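## Task

Find the yellow sponge whose shelf-edge label (the tag directly beneath it) reads E42, and set it on the desk. It counts only if the sponge rests there by itself at the end, not held up by the robot, and the robot must not tip over or be left leaning.

## Robot and tools

Robot: TidyBot++, a wheeled base (0.54 m long, 0.50 m wide, 0.38 m high) with one seven-joint arm and a two-finger gripper. The shoulder sits 0.12 m ahead of the base centre, 0.68 m up. Two cameras: base_camera (fixed on the base, looking forward and down) and wrist_camera (on the hand, looking where the hand points). Loose objects may occasionally get nudged by outside forces.

Frames: the base frame has its origin on the floor below the base centre, x forward, y left, z up. hand_pose is reported in it and marks the point between the finger pads; its z axis runs out along the fingers, its y axis along the closing direction. Odometry is the base frame as it was at scene start; heading is positive to the left, -3.142 to 3.142.

execute_actions: argument actions is a list holding one action or none (empty just reports state and images). An action may contain base, joints, speeds; its motions start together. base takes exactly one relative offset from the current position: translate_m (metres, forward positive, -2 to 2), strafe_m (metres, left positive, -2 to 2) or rotate_rad (radians, counter-clockwise from above positive, -6.3 to 6.3). joints is a dictionary of absolute targets by name: joint_1_rad (any angle; positive turns the arm clockwise from above, opposite to rotate_rad), joint_2_rad shoulder -2.249 to 2.249, joint_3_rad any angle, joint_4_rad elbow -2.579 to 2.579, joint_5_rad any angle, joint_6_rad wrist -2.099 to 2.099, joint_7_rad any angle (hand pointing down: positive is counter-clockwise from above; at 1.57 the fingers open left/right), gripper_pos 0 (open, pad gap about 85 mm) to 1 (closed, about 96-120 N per finger). Gap is roughly 85 x (1 - gripper_pos) mm. Unbounded joints go the shorter way; for bigger turns send steps below half a turn. speeds caps top speed for that action: translate_m and strafe_m 0.05-0.5 m/s, rotate_rad 0.1-1.57 rad/s (defaults are the maximums). A base move needing over 8.667 s at its top speed is refused; any action ends after 15 s. Unknown keys or out-of-range values make the whole call rejected with no motion. cameras picks which images return (base_camera, wrist_camera, all; [] for none). Unnamed joints or base may keep pushing toward older targets.

wait(seconds 0-10) lets the scene run with no new command and returns state and images. zoom_image(camera, region [x0,y0,x1,y1] in pixels, up to 504x504) enlarges part of the latest image; useful for reading labels. read_manual gives only licence text. finished_scene(scene 1 or 2) closes a scene permanently and reports success; the item must stay placed. Ending a reply without any tool call ends everything.

Arm geometry: upper arm 0.42 m, forearm 0.31 m, hand 0.31 m. With joint_1_rad 0, joint_3_rad 3.14, joint_5_rad 0 (near the start), the arm lies in the base x-z plane; segment tilts from vertical (forward positive) are joint_2, joint_2 - joint_4, joint_2 - joint_4 - joint_6. Forward reach = sum of length x sin(tilt); height above shoulder = sum of length x cos(tilt). The arm starts folded, hand down, reaching up to 0.08 m past the base front. A downward hand can reach at most about 0.94 m high, and only near the base. Closed fingertips stick out about 20 mm beyond the hand point.

Reading results: base_status and joint_status describe how the last accepted action ended. done means reached (for the base, only that wheels turned; slip can hide a short stop). off_target: stopped away from target, maybe still pushing; for a gripper at 1 it means something is held, while done at 1 means empty. contact_stop / time_out: target dropped, holding in place. joint command not followed plus a cause line: a self-collision check withheld arm targets (gripper still moves); withheld joints read not_followed and may be retried on later actions. on_its_own lists unrequested motion. motor_effort gives percent of max per motor, peak in brackets, with noise and fixed offsets. base_tilt is in degrees (forward/right positive, about 1 degree bias). ARM HIT means the arm struck the base or itself; nothing prevents contact with the base.

Accuracy: friction leaves joints slightly off even when done; correct by sending last command + (wanted - measured). hand_pose may be 1-2 cm wrong; trust images. While holding a load the arm sags; never command a joint to its current reading then. Odometry drifts a few cm and degrees over many moves.

Hazards to avoid: driving while the arm is caught above about 0.8 m can tip the robot; pulling or pushing sideways on a raised hand can lift wheels; back away or retract to recover. A blocked base keeps shoving until timeout. Torque sensors over their limit (joint_1-4: 104.5 N m, warning 56.7; joint_5-7: 51.3, warning 29.4) freeze the arm and gripper for 10 s and cancel the rest of the call. Holding loads heats motors: MOTOR HOT at 60 °C, and at 75 °C an OVER-TEMPERATURE FAULT lets the arm sink (joint_status shows limit_stop_at_motor_heat; resend targets). Drops, slams and hard shoves are penalised. The robot keeps its last command while you deliberate.

Cameras: base_camera pinhole 644x364, wrist_camera fisheye 644x476; calibration matrices are given in base-frame terms with small errors, larger for the wrist camera.

Each tool is called as name(argument=value, ...) on one line, values as JSON.

## Session

execute_actions(actions=[])

Scene clock: 0.00 s.
Motor temperatures (°C, as the motors report them): [34 32 31 31 38 39 37]
base_odometry: x=+0.000 y=+0.000 heading=+0.000 (m, m, rad; odometry frame)
base_tilt: forward=-0.2 right=+0.8 (deg)
base_status: not commanded
joint_positions: joint_1_rad=-0.016 joint_2_rad=-0.375 joint_3_rad=+3.116 joint_4_rad=-2.508 joint_5_rad=-0.050 joint_6_rad=-0.906 joint_7_rad=+1.590 gripper_pos=+0.000
joint_status: not commanded
motor_effort: joint_1_rad=+1 joint_2_rad=-1 joint_3_rad=+1 joint_4_rad=+15 joint_5_rad=-1 joint_6_rad=+1 joint_7_rad=+1 (%)
hand_pose: x=+0.2624 y=+0.0185 z=+0.5963 quat_wxyz=(-0.016, +0.998, +0.015, +0.052) (m; base frame)
pictures: base_camera, wrist_camera
Images, in order (width x height): base_camera 644x364, wrist_camera 644x476.

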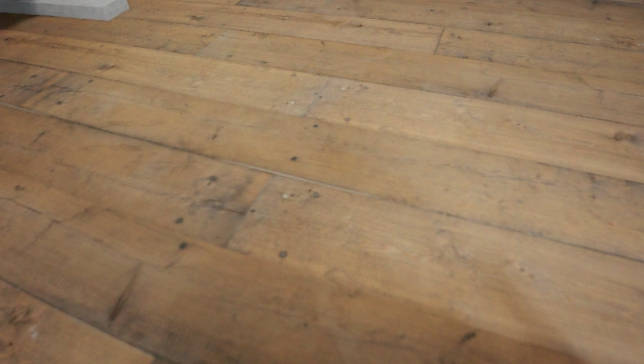

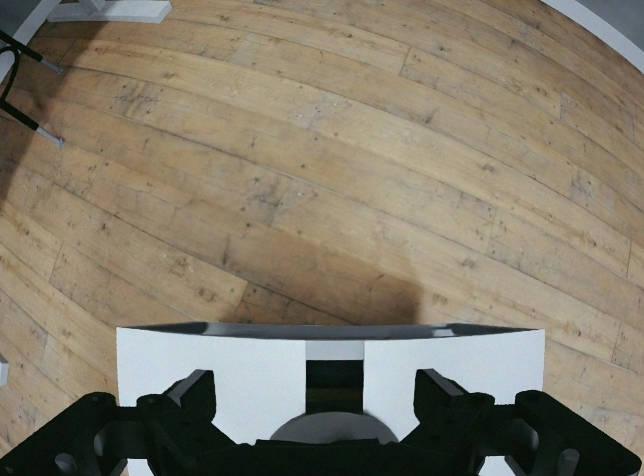

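execute_actions(actions=[{"joints":{"joint_2_rad":-0.8,"joint_6_rad":-0.2}}], cameras=["wrist_camera"])

execute_actions(actions=[{"base":{"rotate_rad":1.3}}], cameras=["wrist_camera"])

execute_actions(actions=[{"base":{"rotate_rad":1.57}}], cameras=["wrist_camera"])

Scene clock: 1.87 s.
Motor temperatures (°C, as the motors report them): [34 32 31 31 38 39 37]
base_odometry: x=+0.000 y=+0.000 heading=+0.000 (m, m, rad; odometry frame)
base_tilt: forward=-0.2 right=+0.8 (deg)
base_status: not commanded
joint_positions: joint_1_rad=-0.016 joint_2_rad=-0.785 joint_3_rad=+3.116 joint_4_rad=-2.508 joint_5_rad=-0.050 joint_6_rad=-0.227 joint_7_rad=+1.590 gripper_pos=+0.000
joint_status: all done
motor_effort: joint_1_rad=+0(1) joint_2_rad=+6(6) joint_3_rad=+2(2) joint_4_rad=+21(22) joint_5_rad=+0(1) joint_6_rad=+8(8) joint_7_rad=+1(0) (%)
hand_pose: x=+0.4210 y=+0.0175 z=+0.8165 quat_wxyz=(-0.015, +0.828, +0.010, +0.561) (m; base frame)
pictures: wrist_camera
camera_calibration (this result's frames):
wrist_camera: T_world_to_cam=[[0.00490523, -0.999965, -0.00671412, 0.0176833], [-0.324648, 0.00475806, -0.945823, 0.973849], [0.945822, 0.0068192, -0.324613, -0.00140873], [0, 0, 0, 1]] pos_world=[0.317404, 0.0130587, 0.92075]
Images, in order (width x height): wrist_camera 644x476.

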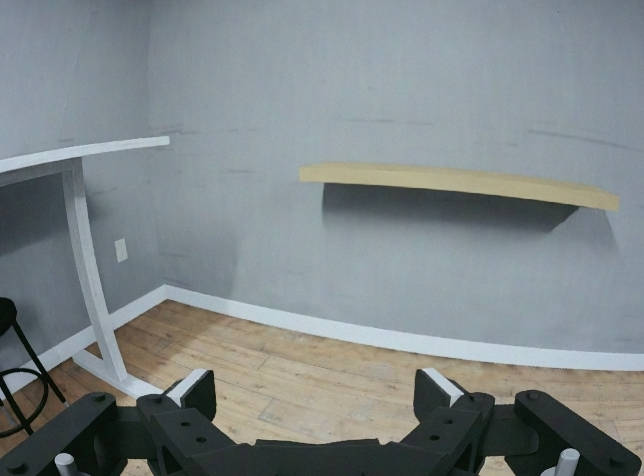

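Scene clock: 4.00 s.
Motor temperatures (°C, as the motors report them): [34 32 31 31 38 39 37]
base_odometry: x=+0.000 y=+0.000 heading=+1.299 (m, m, rad; odometry frame)
base_tilt: forward=-0.2 right=+0.8 (deg)
base_status: done
joint_positions: joint_1_rad=-0.016 joint_2_rad=-0.785 joint_3_rad=+3.116 joint_4_rad=-2.508 joint_5_rad=-0.050 joint_6_rad=-0.227 joint_7_rad=+1.590 gripper_pos=+0.000
joint_status: not commanded
motor_effort: joint_1_rad=+1(0) joint_2_rad=+6(6) joint_3_rad=+1(2) joint_4_rad=+21(21) joint_5_rad=-1(1) joint_6_rad=+8(8) joint_7_rad=+0(0) (%)
hand_pose: x=+0.4210 y=+0.0175 z=+0.8165 quat_wxyz=(-0.015, +0.828, +0.010, +0.561) (m; base frame)
pictures: wrist_camera
camera_calibration (this result's frames):
wrist_camera: T_world_to_cam=[[0.00490504, -0.999965, -0.00671426, 0.0176834], [-0.324648, 0.00475826, -0.945823, 0.973849], [0.945822, 0.00681907, -0.324613, -0.00140869], [0, 0, 0, 1]] pos_world=[0.317404, 0.0130586, 0.92075]
Images, in order (width x height): wrist_camera 644x476.

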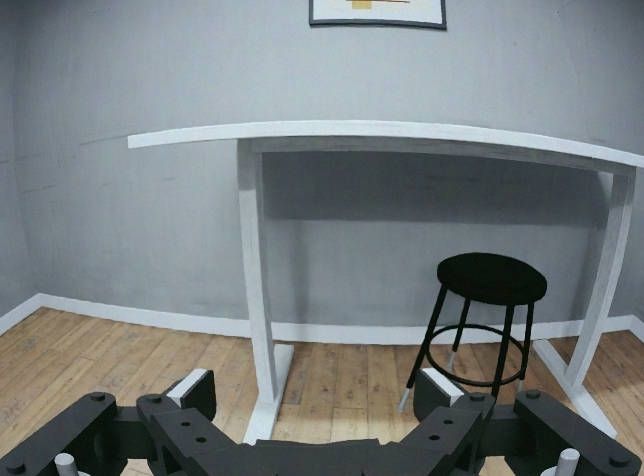

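Scene clock: 6.30 s.
Motor temperatures (°C, as the motors report them): [34 32 31 31 38 39 37]
base_odometry: x=+0.000 y=+0.000 heading=+2.869 (m, m, rad; odometry frame)
base_tilt: forward=-0.2 right=+0.8 (deg)
base_status: done
joint_positions: joint_1_rad=-0.016 joint_2_rad=-0.785 joint_3_rad=+3.116 joint_4_rad=-2.508 joint_5_rad=-0.050 joint_6_rad=-0.227 joint_7_rad=+1.590 gripper_pos=+0.000
joint_status: not commanded
motor_effort: joint_1_rad=+0(0) joint_2_rad=+4(6) joint_3_rad=+2(2) joint_4_rad=+22(21) joint_5_rad=+0(1) joint_6_rad=+8(8) joint_7_rad=+0(1) (%)
hand_pose: x=+0.4210 y=+0.0175 z=+0.8165 quat_wxyz=(-0.015, +0.828, +0.010, +0.561) (m; base frame)
pictures: wrist_camera
camera_calibration (this result's frames):
wrist_camera: T_world_to_cam=[[0.00490497, -0.999965, -0.00671429, 0.0176835], [-0.324648, 0.00475831, -0.945823, 0.973849], [0.945822, 0.00681901, -0.324613, -0.00140871], [0, 0, 0, 1]] pos_world=[0.317404, 0.0130586, 0.92075]
Images, in order (width x height): wrist_camera 644x476.

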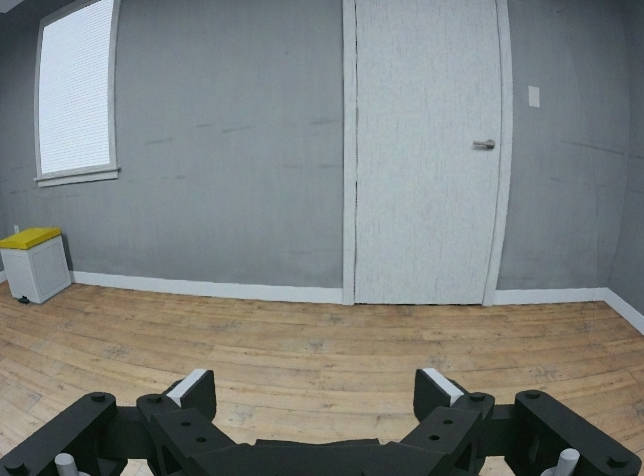

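execute_actions(actions=[{"base":{"rotate_rad":1.5}}])

Scene clock: 8.67 s.
Motor temperatures (°C, as the motors report them): [34 32 31 31 38 39 37]
base_odometry: x=+0.000 y=+0.000 heading=-1.915 (m, m, rad; odometry frame)
base_tilt: forward=-0.2 right=+0.8 (deg)
base_status: done
joint_positions: joint_1_rad=-0.016 joint_2_rad=-0.785 joint_3_rad=+3.116 joint_4_rad=-2.508 joint_5_rad=-0.050 joint_6_rad=-0.227 joint_7_rad=+1.590 gripper_pos=+0.000
joint_status: not commanded
motor_effort: joint_1_rad=+1(0) joint_2_rad=+5(5) joint_3_rad=+1(2) joint_4_rad=+21(21) joint_5_rad=-1(1) joint_6_rad=+8(7) joint_7_rad=+1(0) (%)
hand_pose: x=+0.4210 y=+0.0175 z=+0.8165 quat_wxyz=(-0.015, +0.828, +0.010, +0.561) (m; base frame)
pictures: base_camera, wrist_camera
camera_calibration (this result's frames):
wrist_camera: T_world_to_cam=[[0.00490491, -0.999965, -0.00671433, 0.0176835], [-0.324648, 0.00475836, -0.945823, 0.973849], [0.945822, 0.00681897, -0.324613, -0.00140865], [0, 0, 0, 1]] pos_world=[0.317404, 0.0130586, 0.92075]
Images, in order (width x height): base_camera 644x364, wrist_camera 644x476.

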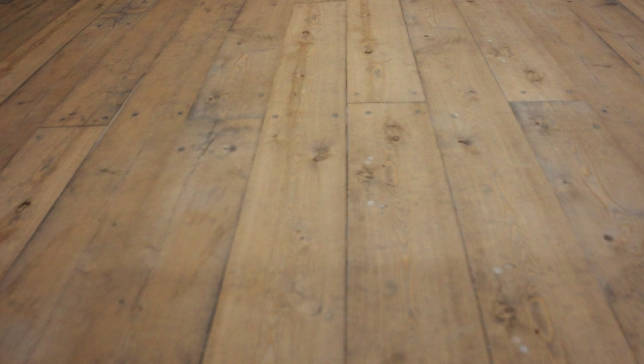

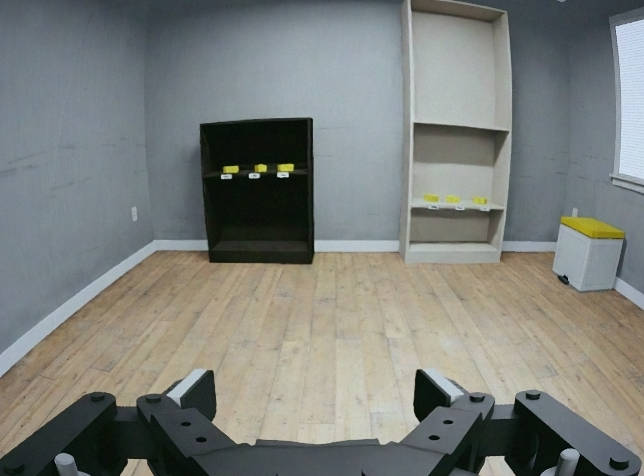

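execute_actions(actions=[{"base":{"translate_m":1.5}}])

zoom_image(camera="wrist_camera", region=[40,200,340,320])

zoom_image(camera="wrist_camera", region=[484,250,644,370])

Scene clock: 13.17 s.
Motor temperatures (°C, as the motors report them): [34 32 31 31 38 39 37]
base_odometry: x=-0.506 y=-1.412 heading=-1.915 (m, m, rad; odometry frame)
base_tilt: forward=-0.2 right=+0.8 (deg)
base_status: done
joint_positions: joint_1_rad=-0.016 joint_2_rad=-0.788 joint_3_rad=+3.116 joint_4_rad=-2.508 joint_5_rad=-0.050 joint_6_rad=-0.227 joint_7_rad=+1.590 gripper_pos=+0.000
joint_status: not commanded
motor_effort: joint_1_rad=+1(1) joint_2_rad=+5(8) joint_3_rad=+2(2) joint_4_rad=+21(23) joint_5_rad=-1(0) joint_6_rad=+8(7) joint_7_rad=+1(0) (%)
hand_pose: x=+0.4206 y=+0.0175 z=+0.8173 quat_wxyz=(-0.015, +0.827, +0.010, +0.562) (m; base frame)
pictures: base_camera, wrist_camera
camera_calibration (this result's frames):
wrist_camera: T_world_to_cam=[[0.00492219, -0.999965, -0.00674304, 0.017701], [-0.322189, 0.00479768, -0.946663, 0.974129], [0.946663, 0.00683219, -0.322154, -0.00318584], [0, 0, 0, 1]] pos_world=[0.316782, 0.0130486, 0.921265]
Images, in order (width x height): base_camera 644x364, wrist_camera 644x476.

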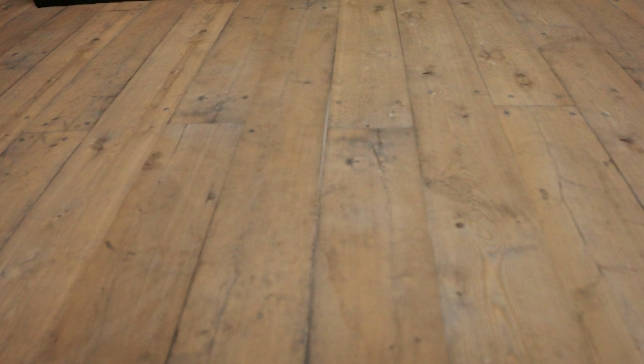

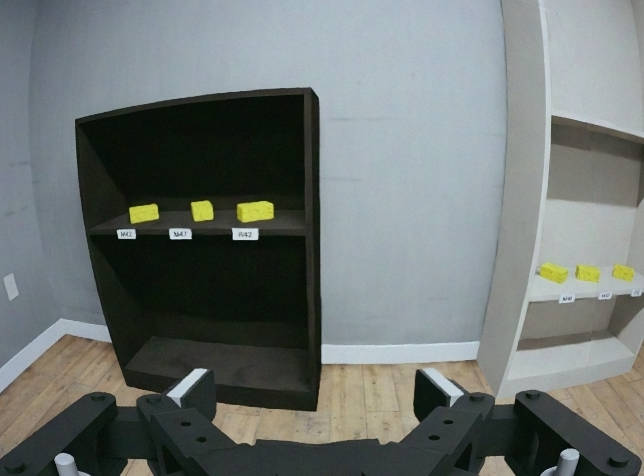

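Region (40, 200, 340, 320) of wrist_camera's 644x476 image, scaled by 1.680; it fills the top 202 rows of this view, and the rest is white.

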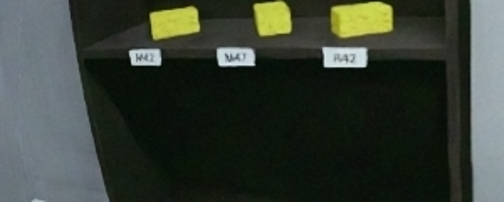

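Region (484, 250, 644, 370) of wrist_camera's 644x476 image, scaled by 3.150; it fills the top 378 rows of this view, and the rest is white.

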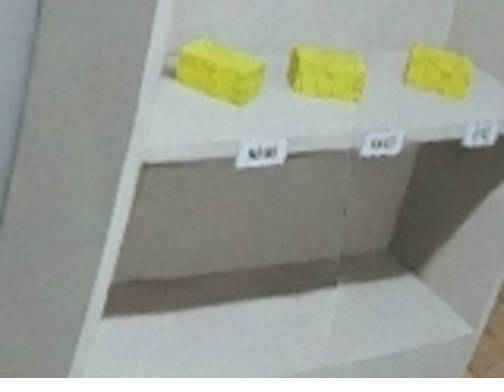

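execute_actions(actions=[{"base":{"strafe_m":-1.1},"joints":{"joint_1_rad":0,"joint_2_rad":0.8,"joint_3_rad":3.14,"joint_4_rad":-2.0,"joint_5_rad":0,"joint_6_rad":0.7}}])

Scene clock: 17.00 s.
Motor temperatures (°C, as the motors report them): [34 32 31 32 38 39 37]
base_odometry: x=-1.542 y=-1.041 heading=-1.915 (m, m, rad; odometry frame)
base_tilt: forward=-0.2 right=+0.8 (deg)
base_status: done
joint_positions: joint_1_rad=-0.001 joint_2_rad=+0.788 joint_3_rad=+3.128 joint_4_rad=-2.025 joint_5_rad=-0.026 joint_6_rad=+0.666 joint_7_rad=+1.590 gripper_pos=+0.000
joint_status: all done
motor_effort: joint_1_rad=+1(1) joint_2_rad=-36(38) joint_3_rad=+0(3) joint_4_rad=+10(21) joint_5_rad=-1(0) joint_6_rad=+6(8) joint_7_rad=+0(0) (%)
hand_pose: x=+0.7796 y=+0.0051 z=+0.5114 quat_wxyz=(+0.000, +0.879, -0.002, +0.477) (m; base frame)
pictures: base_camera, wrist_camera
camera_calibration (this result's frames):
wrist_camera: T_world_to_cam=[[-0.0302459, -0.99949, 0.0102856, 0.0201689], [-0.503693, 0.00635257, -0.863859, 0.899349], [0.863353, -0.031309, -0.503628, -0.283519], [0, 0, 0, 1]] pos_world=[0.698382, 0.00556879, 0.633915]
Images, in order (width x height): base_camera 644x364, wrist_camera 644x476.

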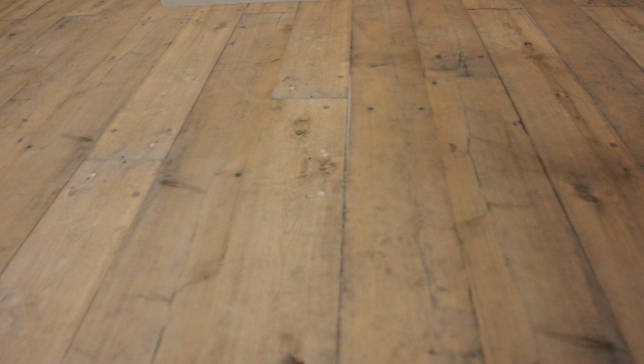

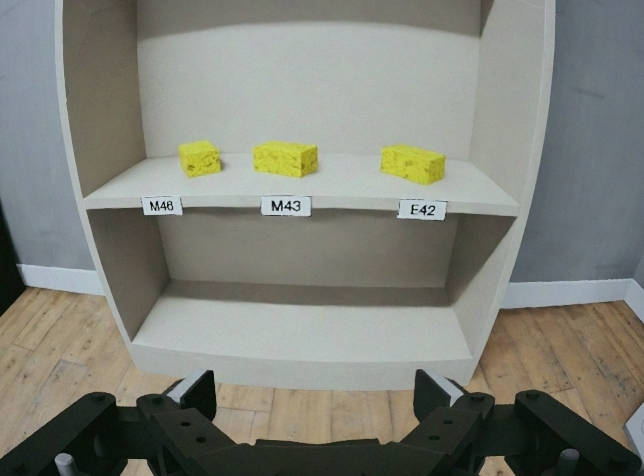

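execute_actions(actions=[{"base":{"strafe_m":-0.16},"joints":{"joint_2_rad":1.2,"joint_4_rad":-0.4,"joint_6_rad":-1.2}}], cameras=[])

execute_actions(actions=[{"base":{"translate_m":0.22}}])

Scene clock: 20.27 s.
Motor temperatures (°C, as the motors report them): [34 32 31 32 38 39 37]
base_odometry: x=-1.693 y=-0.987 heading=-1.915 (m, m, rad; odometry frame)
base_tilt: forward=-0.2 right=+0.8 (deg)
base_status: done
joint_positions: joint_1_rad=+0.006 joint_2_rad=+1.176 joint_3_rad=+3.133 joint_4_rad=-0.423 joint_5_rad=-0.024 joint_6_rad=-1.169 joint_7_rad=+1.590 gripper_pos=+0.000
joint_status: all done
motor_effort: joint_1_rad=+1(3) joint_2_rad=-53(52) joint_3_rad=+0(3) joint_4_rad=+18(18) joint_5_rad=+0(0) joint_6_rad=+3(8) joint_7_rad=+0(0) (%)
hand_pose: x=+0.9351 y=+0.0071 z=+0.5447 quat_wxyz=(-0.014, +0.983, +0.004, +0.185) (m; base frame)
pictures: none
No camera images: the call's "cameras" was empty. Leave "cameras" out to get every camera's image.

Scene clock: 21.93 s.
Motor temperatures (°C, as the motors report them): [34 32 31 32 38 39 37]
base_odometry: x=-1.767 y=-1.195 heading=-1.915 (m, m, rad; odometry frame)
base_tilt: forward=-0.2 right=+0.8 (deg)
base_status: done
joint_positions: joint_1_rad=+0.006 joint_2_rad=+1.183 joint_3_rad=+3.133 joint_4_rad=-0.421 joint_5_rad=-0.024 joint_6_rad=-1.171 joint_7_rad=+1.590 gripper_pos=+0.000
joint_status: not commanded
motor_effort: joint_1_rad=+1(1) joint_2_rad=-54(54) joint_3_rad=-1(1) joint_4_rad=+19(20) joint_5_rad=-1(1) joint_6_rad=+2(3) joint_7_rad=+0(0) (%)
hand_pose: x=+0.9343 y=+0.0071 z=+0.5403 quat_wxyz=(-0.014, +0.983, +0.004, +0.183) (m; base frame)
pictures: base_camera, wrist_camera
camera_calibration (this result's frames):
wrist_camera: T_world_to_cam=[[-0.0000348444, -1, -0.0000448012, 0.00389818], [-0.914817, 0.00004997, -0.403868, 1.1379], [0.403868, 0.0000269123, -0.914817, 0.248741], [0, 0, 0, 1]] pos_world=[0.940517, 0.00383462, 0.687116]
Images, in order (width x height): base_camera 644x364, wrist_camera 644x476.

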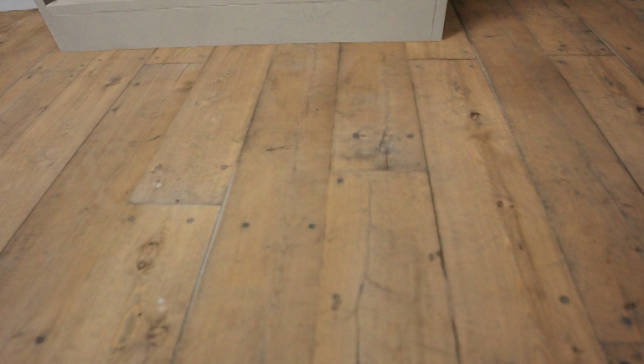

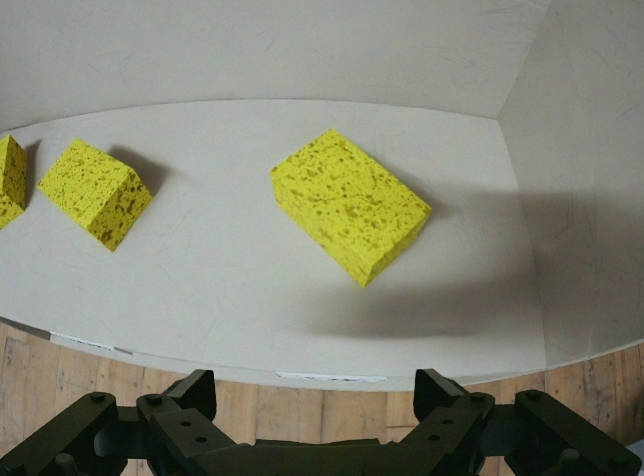

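execute_actions(actions=[{"base":{"translate_m":0.21},"joints":{"joint_1_rad":0.04,"joint_6_rad":-1.43,"joint_7_rad":2.45},"speeds":{"translate_m":0.15}}])

Scene clock: 24.23 s.
Motor temperatures (°C, as the motors report them): [34 32 31 32 38 39 37]
base_odometry: x=-1.838 y=-1.393 heading=-1.916 (m, m, rad; odometry frame)
base_tilt: forward=-0.2 right=+0.8 (deg)
base_status: done
joint_positions: joint_1_rad=+0.029 joint_2_rad=+1.184 joint_3_rad=+3.133 joint_4_rad=-0.421 joint_5_rad=-0.024 joint_6_rad=-1.403 joint_7_rad=+2.438 gripper_pos=+0.000
joint_status: all done
motor_effort: joint_1_rad=+1(2) joint_2_rad=-52(53) joint_3_rad=-1(1) joint_4_rad=+18(18) joint_5_rad=-1(1) joint_6_rad=+1(3) joint_7_rad=+0(1) (%)
hand_pose: x=+0.8644 y=-0.0089 z=+0.5215 quat_wxyz=(+0.014, +0.911, +0.406, +0.067) (m; base frame)
pictures: base_camera, wrist_camera
camera_calibration (this result's frames):
wrist_camera: T_world_to_cam=[[0.73163, -0.672937, 0.108966, -0.698522], [-0.655376, -0.738324, -0.159249, 0.707911], [0.187617, 0.0450979, -0.981206, 0.48178], [0, 0, 0, 1]] pos_world=[0.884617, 0.030879, 0.661575]
Images, in order (width x height): base_camera 644x364, wrist_camera 644x476.

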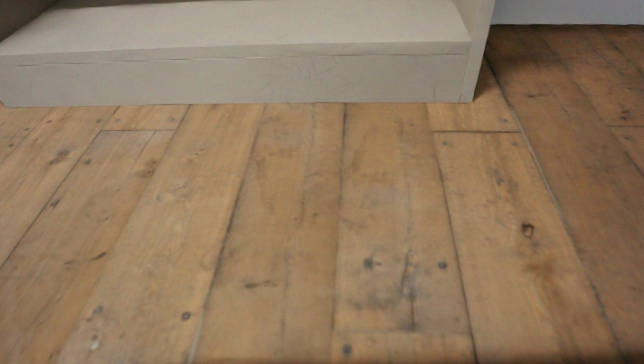

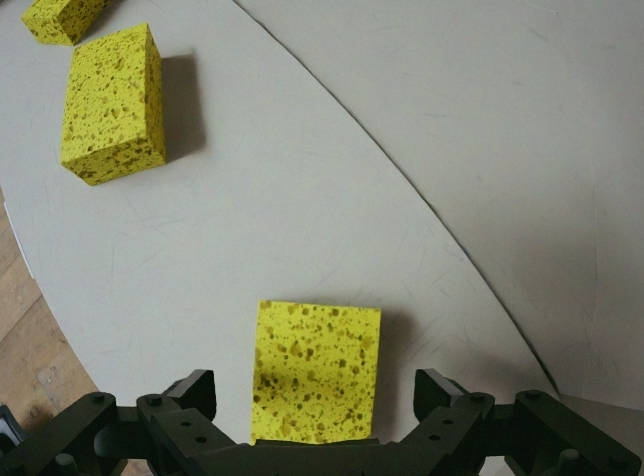

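execute_actions(actions=[{"base":{"translate_m":0.017},"joints":{"joint_2_rad":1.275,"joint_7_rad":2.37}}], cameras=["wrist_camera"])

Scene clock: 25.37 s.
Motor temperatures (°C, as the motors report them): [34 32 31 32 38 39 37]
base_odometry: x=-1.844 y=-1.409 heading=-1.916 (m, m, rad; odometry frame)
base_tilt: forward=-0.2 right=+0.8 (deg)
base_status: done
joint_positions: joint_1_rad=+0.029 joint_2_rad=+1.273 joint_3_rad=+3.133 joint_4_rad=-0.414 joint_5_rad=-0.024 joint_6_rad=-1.403 joint_7_rad=+2.398 gripper_pos=+0.000
joint_status: all done
motor_effort: joint_1_rad=+1(1) joint_2_rad=-52(55) joint_3_rad=-1(1) joint_4_rad=+16(18) joint_5_rad=-1(1) joint_6_rad=+0(2) joint_7_rad=+0(0) (%)
hand_pose: x=+0.8495 y=-0.0088 z=+0.4580 quat_wxyz=(-0.004, +0.921, +0.388, +0.030) (m; base frame)
pictures: wrist_camera
camera_calibration (this result's frames):
wrist_camera: T_world_to_cam=[[0.710421, -0.702375, 0.0444044, -0.633315], [-0.695624, -0.710368, -0.107164, 0.698696], [0.106813, 0.0452427, -0.993249, 0.496357], [0, 0, 0, 1]] pos_world=[0.882932, 0.0290502, 0.596004]
Images, in order (width x height): wrist_camera 644x476.

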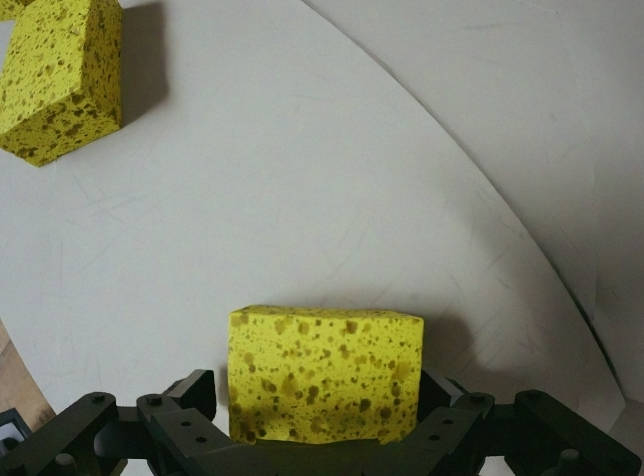

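execute_actions(actions=[{"joints":{"gripper_pos":1}}], cameras=[])

execute_actions(actions=[{"joints":{"joint_2_rad":1.21}}], cameras=[])

execute_actions(actions=[{"base":{"translate_m":-1.95}}], cameras=["wrist_camera"])

execute_actions(actions=[{"base":{"strafe_m":1.45},"joints":{"joint_2_rad":0.45,"joint_4_rad":-0.1,"joint_6_rad":-2.03,"joint_7_rad":1.57}}], cameras=[])

execute_actions(actions=[{"base":{"rotate_rad":-3.14}}])

Scene clock: 27.03 s.
Motor temperatures (°C, as the motors report them): [34 32 31 32 38 39 37]
base_odometry: x=-1.844 y=-1.409 heading=-1.916 (m, m, rad; odometry frame)
base_tilt: forward=-0.2 right=+0.8 (deg)
base_status: not commanded
joint_positions: joint_1_rad=+0.029 joint_2_rad=+1.270 joint_3_rad=+3.133 joint_4_rad=-0.413 joint_5_rad=-0.024 joint_6_rad=-1.404 joint_7_rad=+2.398 gripper_pos=+0.369
joint_status: gripper_pos off_target (ended at +0.369, target +1.000)
motor_effort: joint_1_rad=+1(0) joint_2_rad=-52(53) joint_3_rad=+0(1) joint_4_rad=+17(17) joint_5_rad=-1(1) joint_6_rad=+0(2) joint_7_rad=+0(1) (%)
hand_pose: x=+0.8500 y=-0.0088 z=+0.4604 quat_wxyz=(-0.004, +0.921, +0.388, +0.031) (m; base frame)
pictures: none
No camera images: the call's "cameras" was empty. Leave "cameras" out to get every camera's image.

Scene clock: 28.00 s.
Motor temperatures (°C, as the motors report them): [34 32 31 32 38 39 37]
base_odometry: x=-1.844 y=-1.409 heading=-1.916 (m, m, rad; odometry frame)
base_tilt: forward=-0.2 right=+0.8 (deg)
base_status: not commanded
joint_positions: joint_1_rad=+0.029 joint_2_rad=+1.219 joint_3_rad=+3.133 joint_4_rad=-0.413 joint_5_rad=-0.024 joint_6_rad=-1.404 joint_7_rad=+2.398 gripper_pos=+0.369
joint_status: all done
motor_effort: joint_1_rad=+1(1) joint_2_rad=-53(56) joint_3_rad=-1(1) joint_4_rad=+17(17) joint_5_rad=-1(1) joint_6_rad=+1(0) joint_7_rad=+0(0) (%)
hand_pose: x=+0.8604 y=-0.0092 z=+0.4981 quat_wxyz=(+0.007, +0.920, +0.388, +0.055) (m; base frame)
pictures: none
No camera images: the call's "cameras" was empty. Leave "cameras" out to get every camera's image.

Scene clock: 33.37 s.
Motor temperatures (°C, as the motors report them): [34 33 31 32 38 39 37]
base_odometry: x=-1.185 y=+0.427 heading=-1.916 (m, m, rad; odometry frame)
base_tilt: forward=-0.2 right=+0.8 (deg)
base_status: done
joint_positions: joint_1_rad=+0.032 joint_2_rad=+1.219 joint_3_rad=+3.133 joint_4_rad=-0.413 joint_5_rad=-0.023 joint_6_rad=-1.405 joint_7_rad=+2.398 gripper_pos=+0.369
joint_status: not commanded
motor_effort: joint_1_rad=+0(5) joint_2_rad=-51(55) joint_3_rad=-1(1) joint_4_rad=+17(18) joint_5_rad=-1(1) joint_6_rad=+1(1) joint_7_rad=+1(1) (%)
hand_pose: x=+0.8602 y=-0.0112 z=+0.4981 quat_wxyz=(+0.007, +0.921, +0.387, +0.054) (m; base frame)
pictures: wrist_camera
camera_calibration (this result's frames):
wrist_camera: T_world_to_cam=[[0.705422, -0.703808, 0.0838679, -0.659747], [-0.69061, -0.709129, -0.142107, 0.721817], [0.159489, 0.0423255, -0.986292, 0.486382], [0, 0, 0, 1]] pos_world=[0.886322, 0.0269399, 0.637621]
Images, in order (width x height): wrist_camera 644x476.

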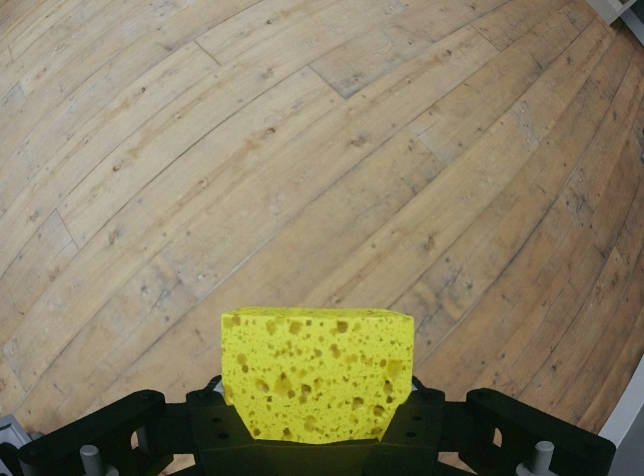

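Scene clock: 37.63 s.
Motor temperatures (°C, as the motors report them): [34 33 31 32 38 39 37]
base_odometry: x=+0.180 y=-0.064 heading=-1.916 (m, m, rad; odometry frame)
base_tilt: forward=-0.2 right=+0.8 (deg)
base_status: done
joint_positions: joint_1_rad=+0.040 joint_2_rad=+0.448 joint_3_rad=+3.133 joint_4_rad=-0.118 joint_5_rad=-0.022 joint_6_rad=-2.000 joint_7_rad=+1.599 gripper_pos=+0.369
joint_status: all done
motor_effort: joint_1_rad=+1(2) joint_2_rad=-27(57) joint_3_rad=+0(2) joint_4_rad=+12(19) joint_5_rad=+0(1) joint_6_rad=+4(5) joint_7_rad=+0(1) (%)
hand_pose: x=+0.6391 y=-0.0107 z=+1.0653 quat_wxyz=(-0.002, +0.959, +0.005, +0.284) (m; base frame)
pictures: none
No camera images: the call's "cameras" was empty. Leave "cameras" out to get every camera's image.

Scene clock: 40.97 s.
Motor temperatures (°C, as the motors report them): [34 33 31 32 38 39 37]
base_odometry: x=+0.180 y=-0.064 heading=+1.228 (m, m, rad; odometry frame)
base_tilt: forward=-0.2 right=+0.8 (deg)
base_status: done
joint_positions: joint_1_rad=+0.043 joint_2_rad=+0.459 joint_3_rad=+3.133 joint_4_rad=-0.118 joint_5_rad=-0.021 joint_6_rad=-2.000 joint_7_rad=+1.599 gripper_pos=+0.369
joint_status: not commanded
motor_effort: joint_1_rad=+1(2) joint_2_rad=-28(34) joint_3_rad=+0(1) joint_4_rad=+12(13) joint_5_rad=+0(1) joint_6_rad=+4(4) joint_7_rad=+0(0) (%)
hand_pose: x=+0.6431 y=-0.0127 z=+1.0597 quat_wxyz=(-0.001, +0.960, +0.003, +0.279) (m; base frame)
pictures: base_camera, wrist_camera
camera_calibration (this result's frames):
wrist_camera: T_world_to_cam=[[-0.0128234, -0.999672, 0.022153, -0.0311961], [-0.817554, -0.00227369, -0.575847, 1.20091], [0.575709, -0.0254956, -0.817257, 0.627332], [0, 0, 0, 1]] pos_world=[0.620249, -0.0124612, 1.20492]
Images, in order (width x height): base_camera 644x364, wrist_camera 644x476.

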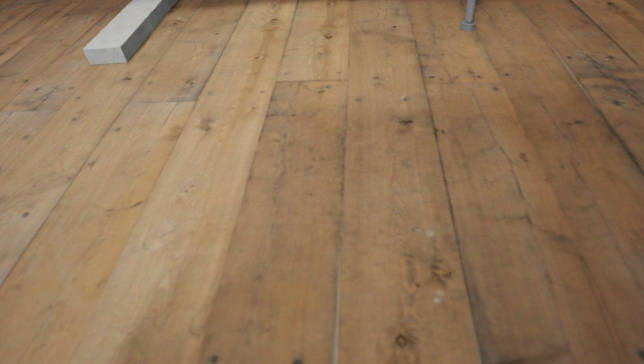

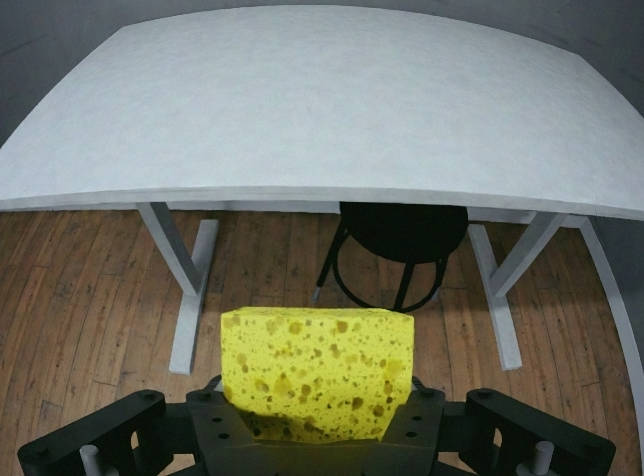

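Edge at x≈0.89.

execute_actions(actions=[{"base":{"translate_m":0.39},"joints":{"joint_6_rad":-2.09}}], cameras=[])

execute_actions(actions=[{"joints":{"joint_2_rad":0.59}}])

Scene clock: 43.23 s.
Motor temperatures (°C, as the motors report them): [34 33 31 32 38 39 37]
base_odometry: x=+0.312 y=+0.304 heading=+1.227 (m, m, rad; odometry frame)
base_tilt: forward=-0.2 right=+0.8 (deg)
base_status: done
joint_positions: joint_1_rad=+0.043 joint_2_rad=+0.460 joint_3_rad=+3.133 joint_4_rad=-0.118 joint_5_rad=-0.021 joint_6_rad=-2.068 joint_7_rad=+1.599 gripper_pos=+0.369
joint_status: all done
motor_effort: joint_1_rad=+1(2) joint_2_rad=-28(33) joint_3_rad=+0(0) joint_4_rad=+12(13) joint_5_rad=+0(0) joint_6_rad=+4(4) joint_7_rad=+0(0) (%)
hand_pose: x=+0.6251 y=-0.0122 z=+1.0487 quat_wxyz=(-0.002, +0.969, +0.003, +0.246) (m; base frame)
pictures: none
No camera images: the call's "cameras" was empty. Leave "cameras" out to get every camera's image.

Scene clock: 44.37 s.
Motor temperatures (°C, as the motors report them): [34 33 31 32 38 39 37]
base_odometry: x=+0.312 y=+0.304 heading=+1.227 (m, m, rad; odometry frame)
base_tilt: forward=-0.2 right=+0.8 (deg)
base_status: not commanded
joint_positions: joint_1_rad=+0.043 joint_2_rad=+0.593 joint_3_rad=+3.133 joint_4_rad=-0.116 joint_5_rad=-0.021 joint_6_rad=-2.068 joint_7_rad=+1.599 gripper_pos=+0.369
joint_status: all done
motor_effort: joint_1_rad=+1(1) joint_2_rad=-33(37) joint_3_rad=+0(0) joint_4_rad=+12(14) joint_5_rad=-1(0) joint_6_rad=+3(4) joint_7_rad=+0(0) (%)
hand_pose: x=+0.6696 y=-0.0141 z=+0.9784 quat_wxyz=(-0.005, +0.983, +0.002, +0.181) (m; base frame)
pictures: base_camera, wrist_camera
camera_calibration (this result's frames):
wrist_camera: T_world_to_cam=[[-0.0077108, -0.999823, 0.0171676, -0.0290561], [-0.915847, 0.000168668, -0.401528, 1.07108], [0.401454, -0.018819, -0.915686, 0.758643], [0, 0, 0, 1]] pos_world=[0.67616, -0.0149547, 1.12524]
Images, in order (width x height): base_camera 644x364, wrist_camera 644x476.

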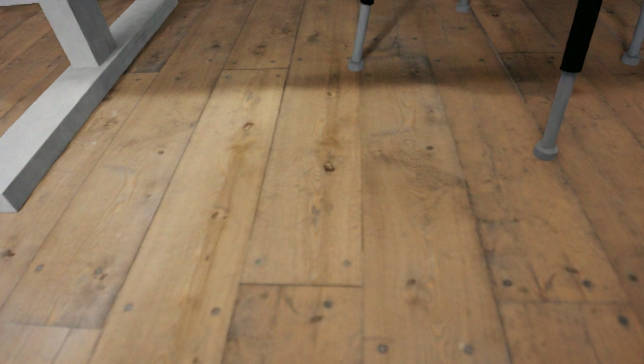

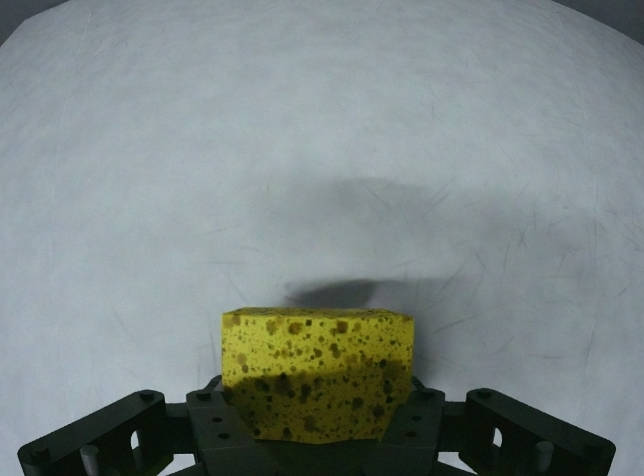

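execute_actions(actions=[{"joints":{"joint_2_rad":0.64}}], cameras=["wrist_camera"])

execute_actions(actions=[{"joints":{"gripper_pos":0}}], cameras=[])

execute_actions(actions=[{"joints":{"joint_2_rad":0.35}}], cameras=["wrist_camera"])

Scene clock: 45.40 s.
Motor temperatures (°C, as the motors report them): [34 33 31 32 38 39 37]
base_odometry: x=+0.312 y=+0.304 heading=+1.227 (m, m, rad; odometry frame)
base_tilt: forward=-0.2 right=+0.8 (deg)
base_status: not commanded
joint_positions: joint_1_rad=+0.043 joint_2_rad=+0.600 joint_3_rad=+3.133 joint_4_rad=-0.110 joint_5_rad=-0.021 joint_6_rad=-2.068 joint_7_rad=+1.599 gripper_pos=+0.369
joint_status: joint_2_rad off_target (ended at +0.600, target +0.640)
motor_effort: joint_1_rad=+1(1) joint_2_rad=-28(34) joint_3_rad=+0(0) joint_4_rad=+10(13) joint_5_rad=+0(1) joint_6_rad=+3(3) joint_7_rad=+0(0) (%)
hand_pose: x=+0.6720 y=-0.0143 z=+0.9767 quat_wxyz=(-0.005, +0.983, +0.002, +0.181) (m; base frame)
pictures: wrist_camera
camera_calibration (this result's frames):
wrist_camera: T_world_to_cam=[[-0.00773973, -0.999824, 0.0171084, -0.0290428], [-0.915962, 0.00022434, -0.401264, 1.0724], [0.401189, -0.0187764, -0.915803, 0.75638], [0, 0, 0, 1]] pos_world=[0.678604, -0.0150762, 1.12351]
Images, in order (width x height): wrist_camera 644x476.

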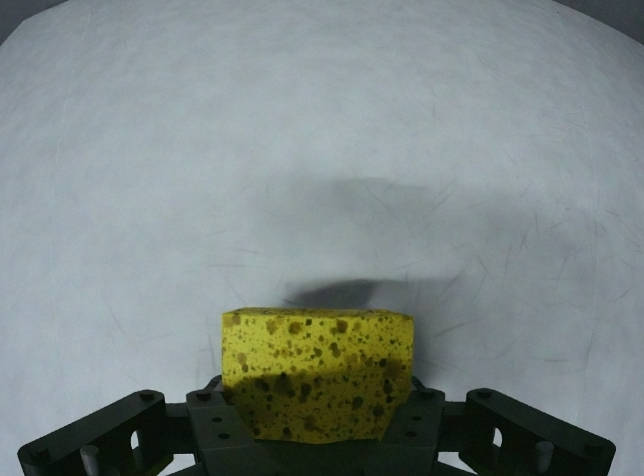

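Scene clock: 46.60 s.
Motor temperatures (°C, as the motors report them): [34 33 31 32 38 39 37]
base_odometry: x=+0.312 y=+0.304 heading=+1.227 (m, m, rad; odometry frame)
base_tilt: forward=-0.2 right=+0.8 (deg)
base_status: not commanded
joint_positions: joint_1_rad=+0.043 joint_2_rad=+0.626 joint_3_rad=+3.133 joint_4_rad=-0.110 joint_5_rad=-0.021 joint_6_rad=-2.068 joint_7_rad=+1.599 gripper_pos=+0.000
joint_status: all done
motor_effort: joint_1_rad=+1(1) joint_2_rad=-34(35) joint_3_rad=+0(0) joint_4_rad=+13(13) joint_5_rad=-1(1) joint_6_rad=+2(3) joint_7_rad=+1(1) (%)
hand_pose: x=+0.6794 y=-0.0146 z=+0.9624 quat_wxyz=(-0.005, +0.986, +0.002, +0.169) (m; base frame)
pictures: none
No camera images: the call's "cameras" was empty. Leave "cameras" out to get every camera's image.

Scene clock: 48.23 s.
Motor temperatures (°C, as the motors report them): [34 33 31 32 38 39 37]
base_odometry: x=+0.312 y=+0.304 heading=+1.227 (m, m, rad; odometry frame)
base_tilt: forward=-0.2 right=+0.8 (deg)
base_status: not commanded
joint_positions: joint_1_rad=+0.043 joint_2_rad=+0.342 joint_3_rad=+3.133 joint_4_rad=-0.109 joint_5_rad=-0.021 joint_6_rad=-2.068 joint_7_rad=+1.599 gripper_pos=+0.000
joint_status: all done
motor_effort: joint_1_rad=+1(0) joint_2_rad=-23(38) joint_3_rad=+0(0) joint_4_rad=+10(14) joint_5_rad=+0(0) joint_6_rad=+5(4) joint_7_rad=+0(0) (%)
hand_pose: x=+0.5784 y=-0.0102 z=+1.1082 quat_wxyz=(+0.001, +0.952, +0.004, +0.306) (m; base frame)
pictures: wrist_camera
camera_calibration (this result's frames):
wrist_camera: T_world_to_cam=[[-0.0132881, -0.999583, 0.0256237, -0.0341889], [-0.78313, -0.00552973, -0.621834, 1.20701], [0.621717, -0.0283297, -0.78273, 0.63937], [0, 0, 0, 1]] pos_world=[0.547281, -0.00938707, 1.25189]
Images, in order (width x height): wrist_camera 644x476.

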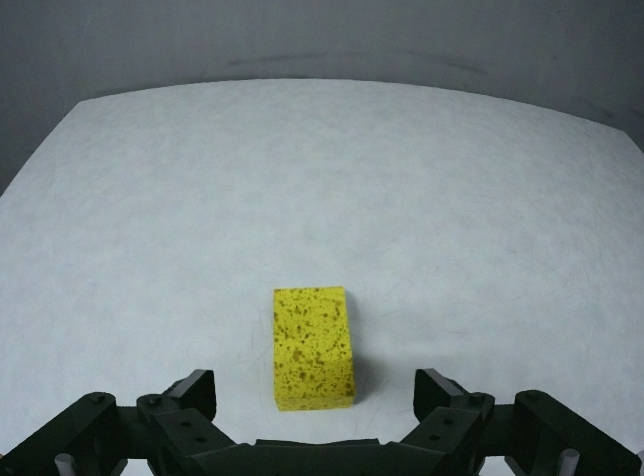

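finished_scene(scene=1)

The scene is finished: the task was done.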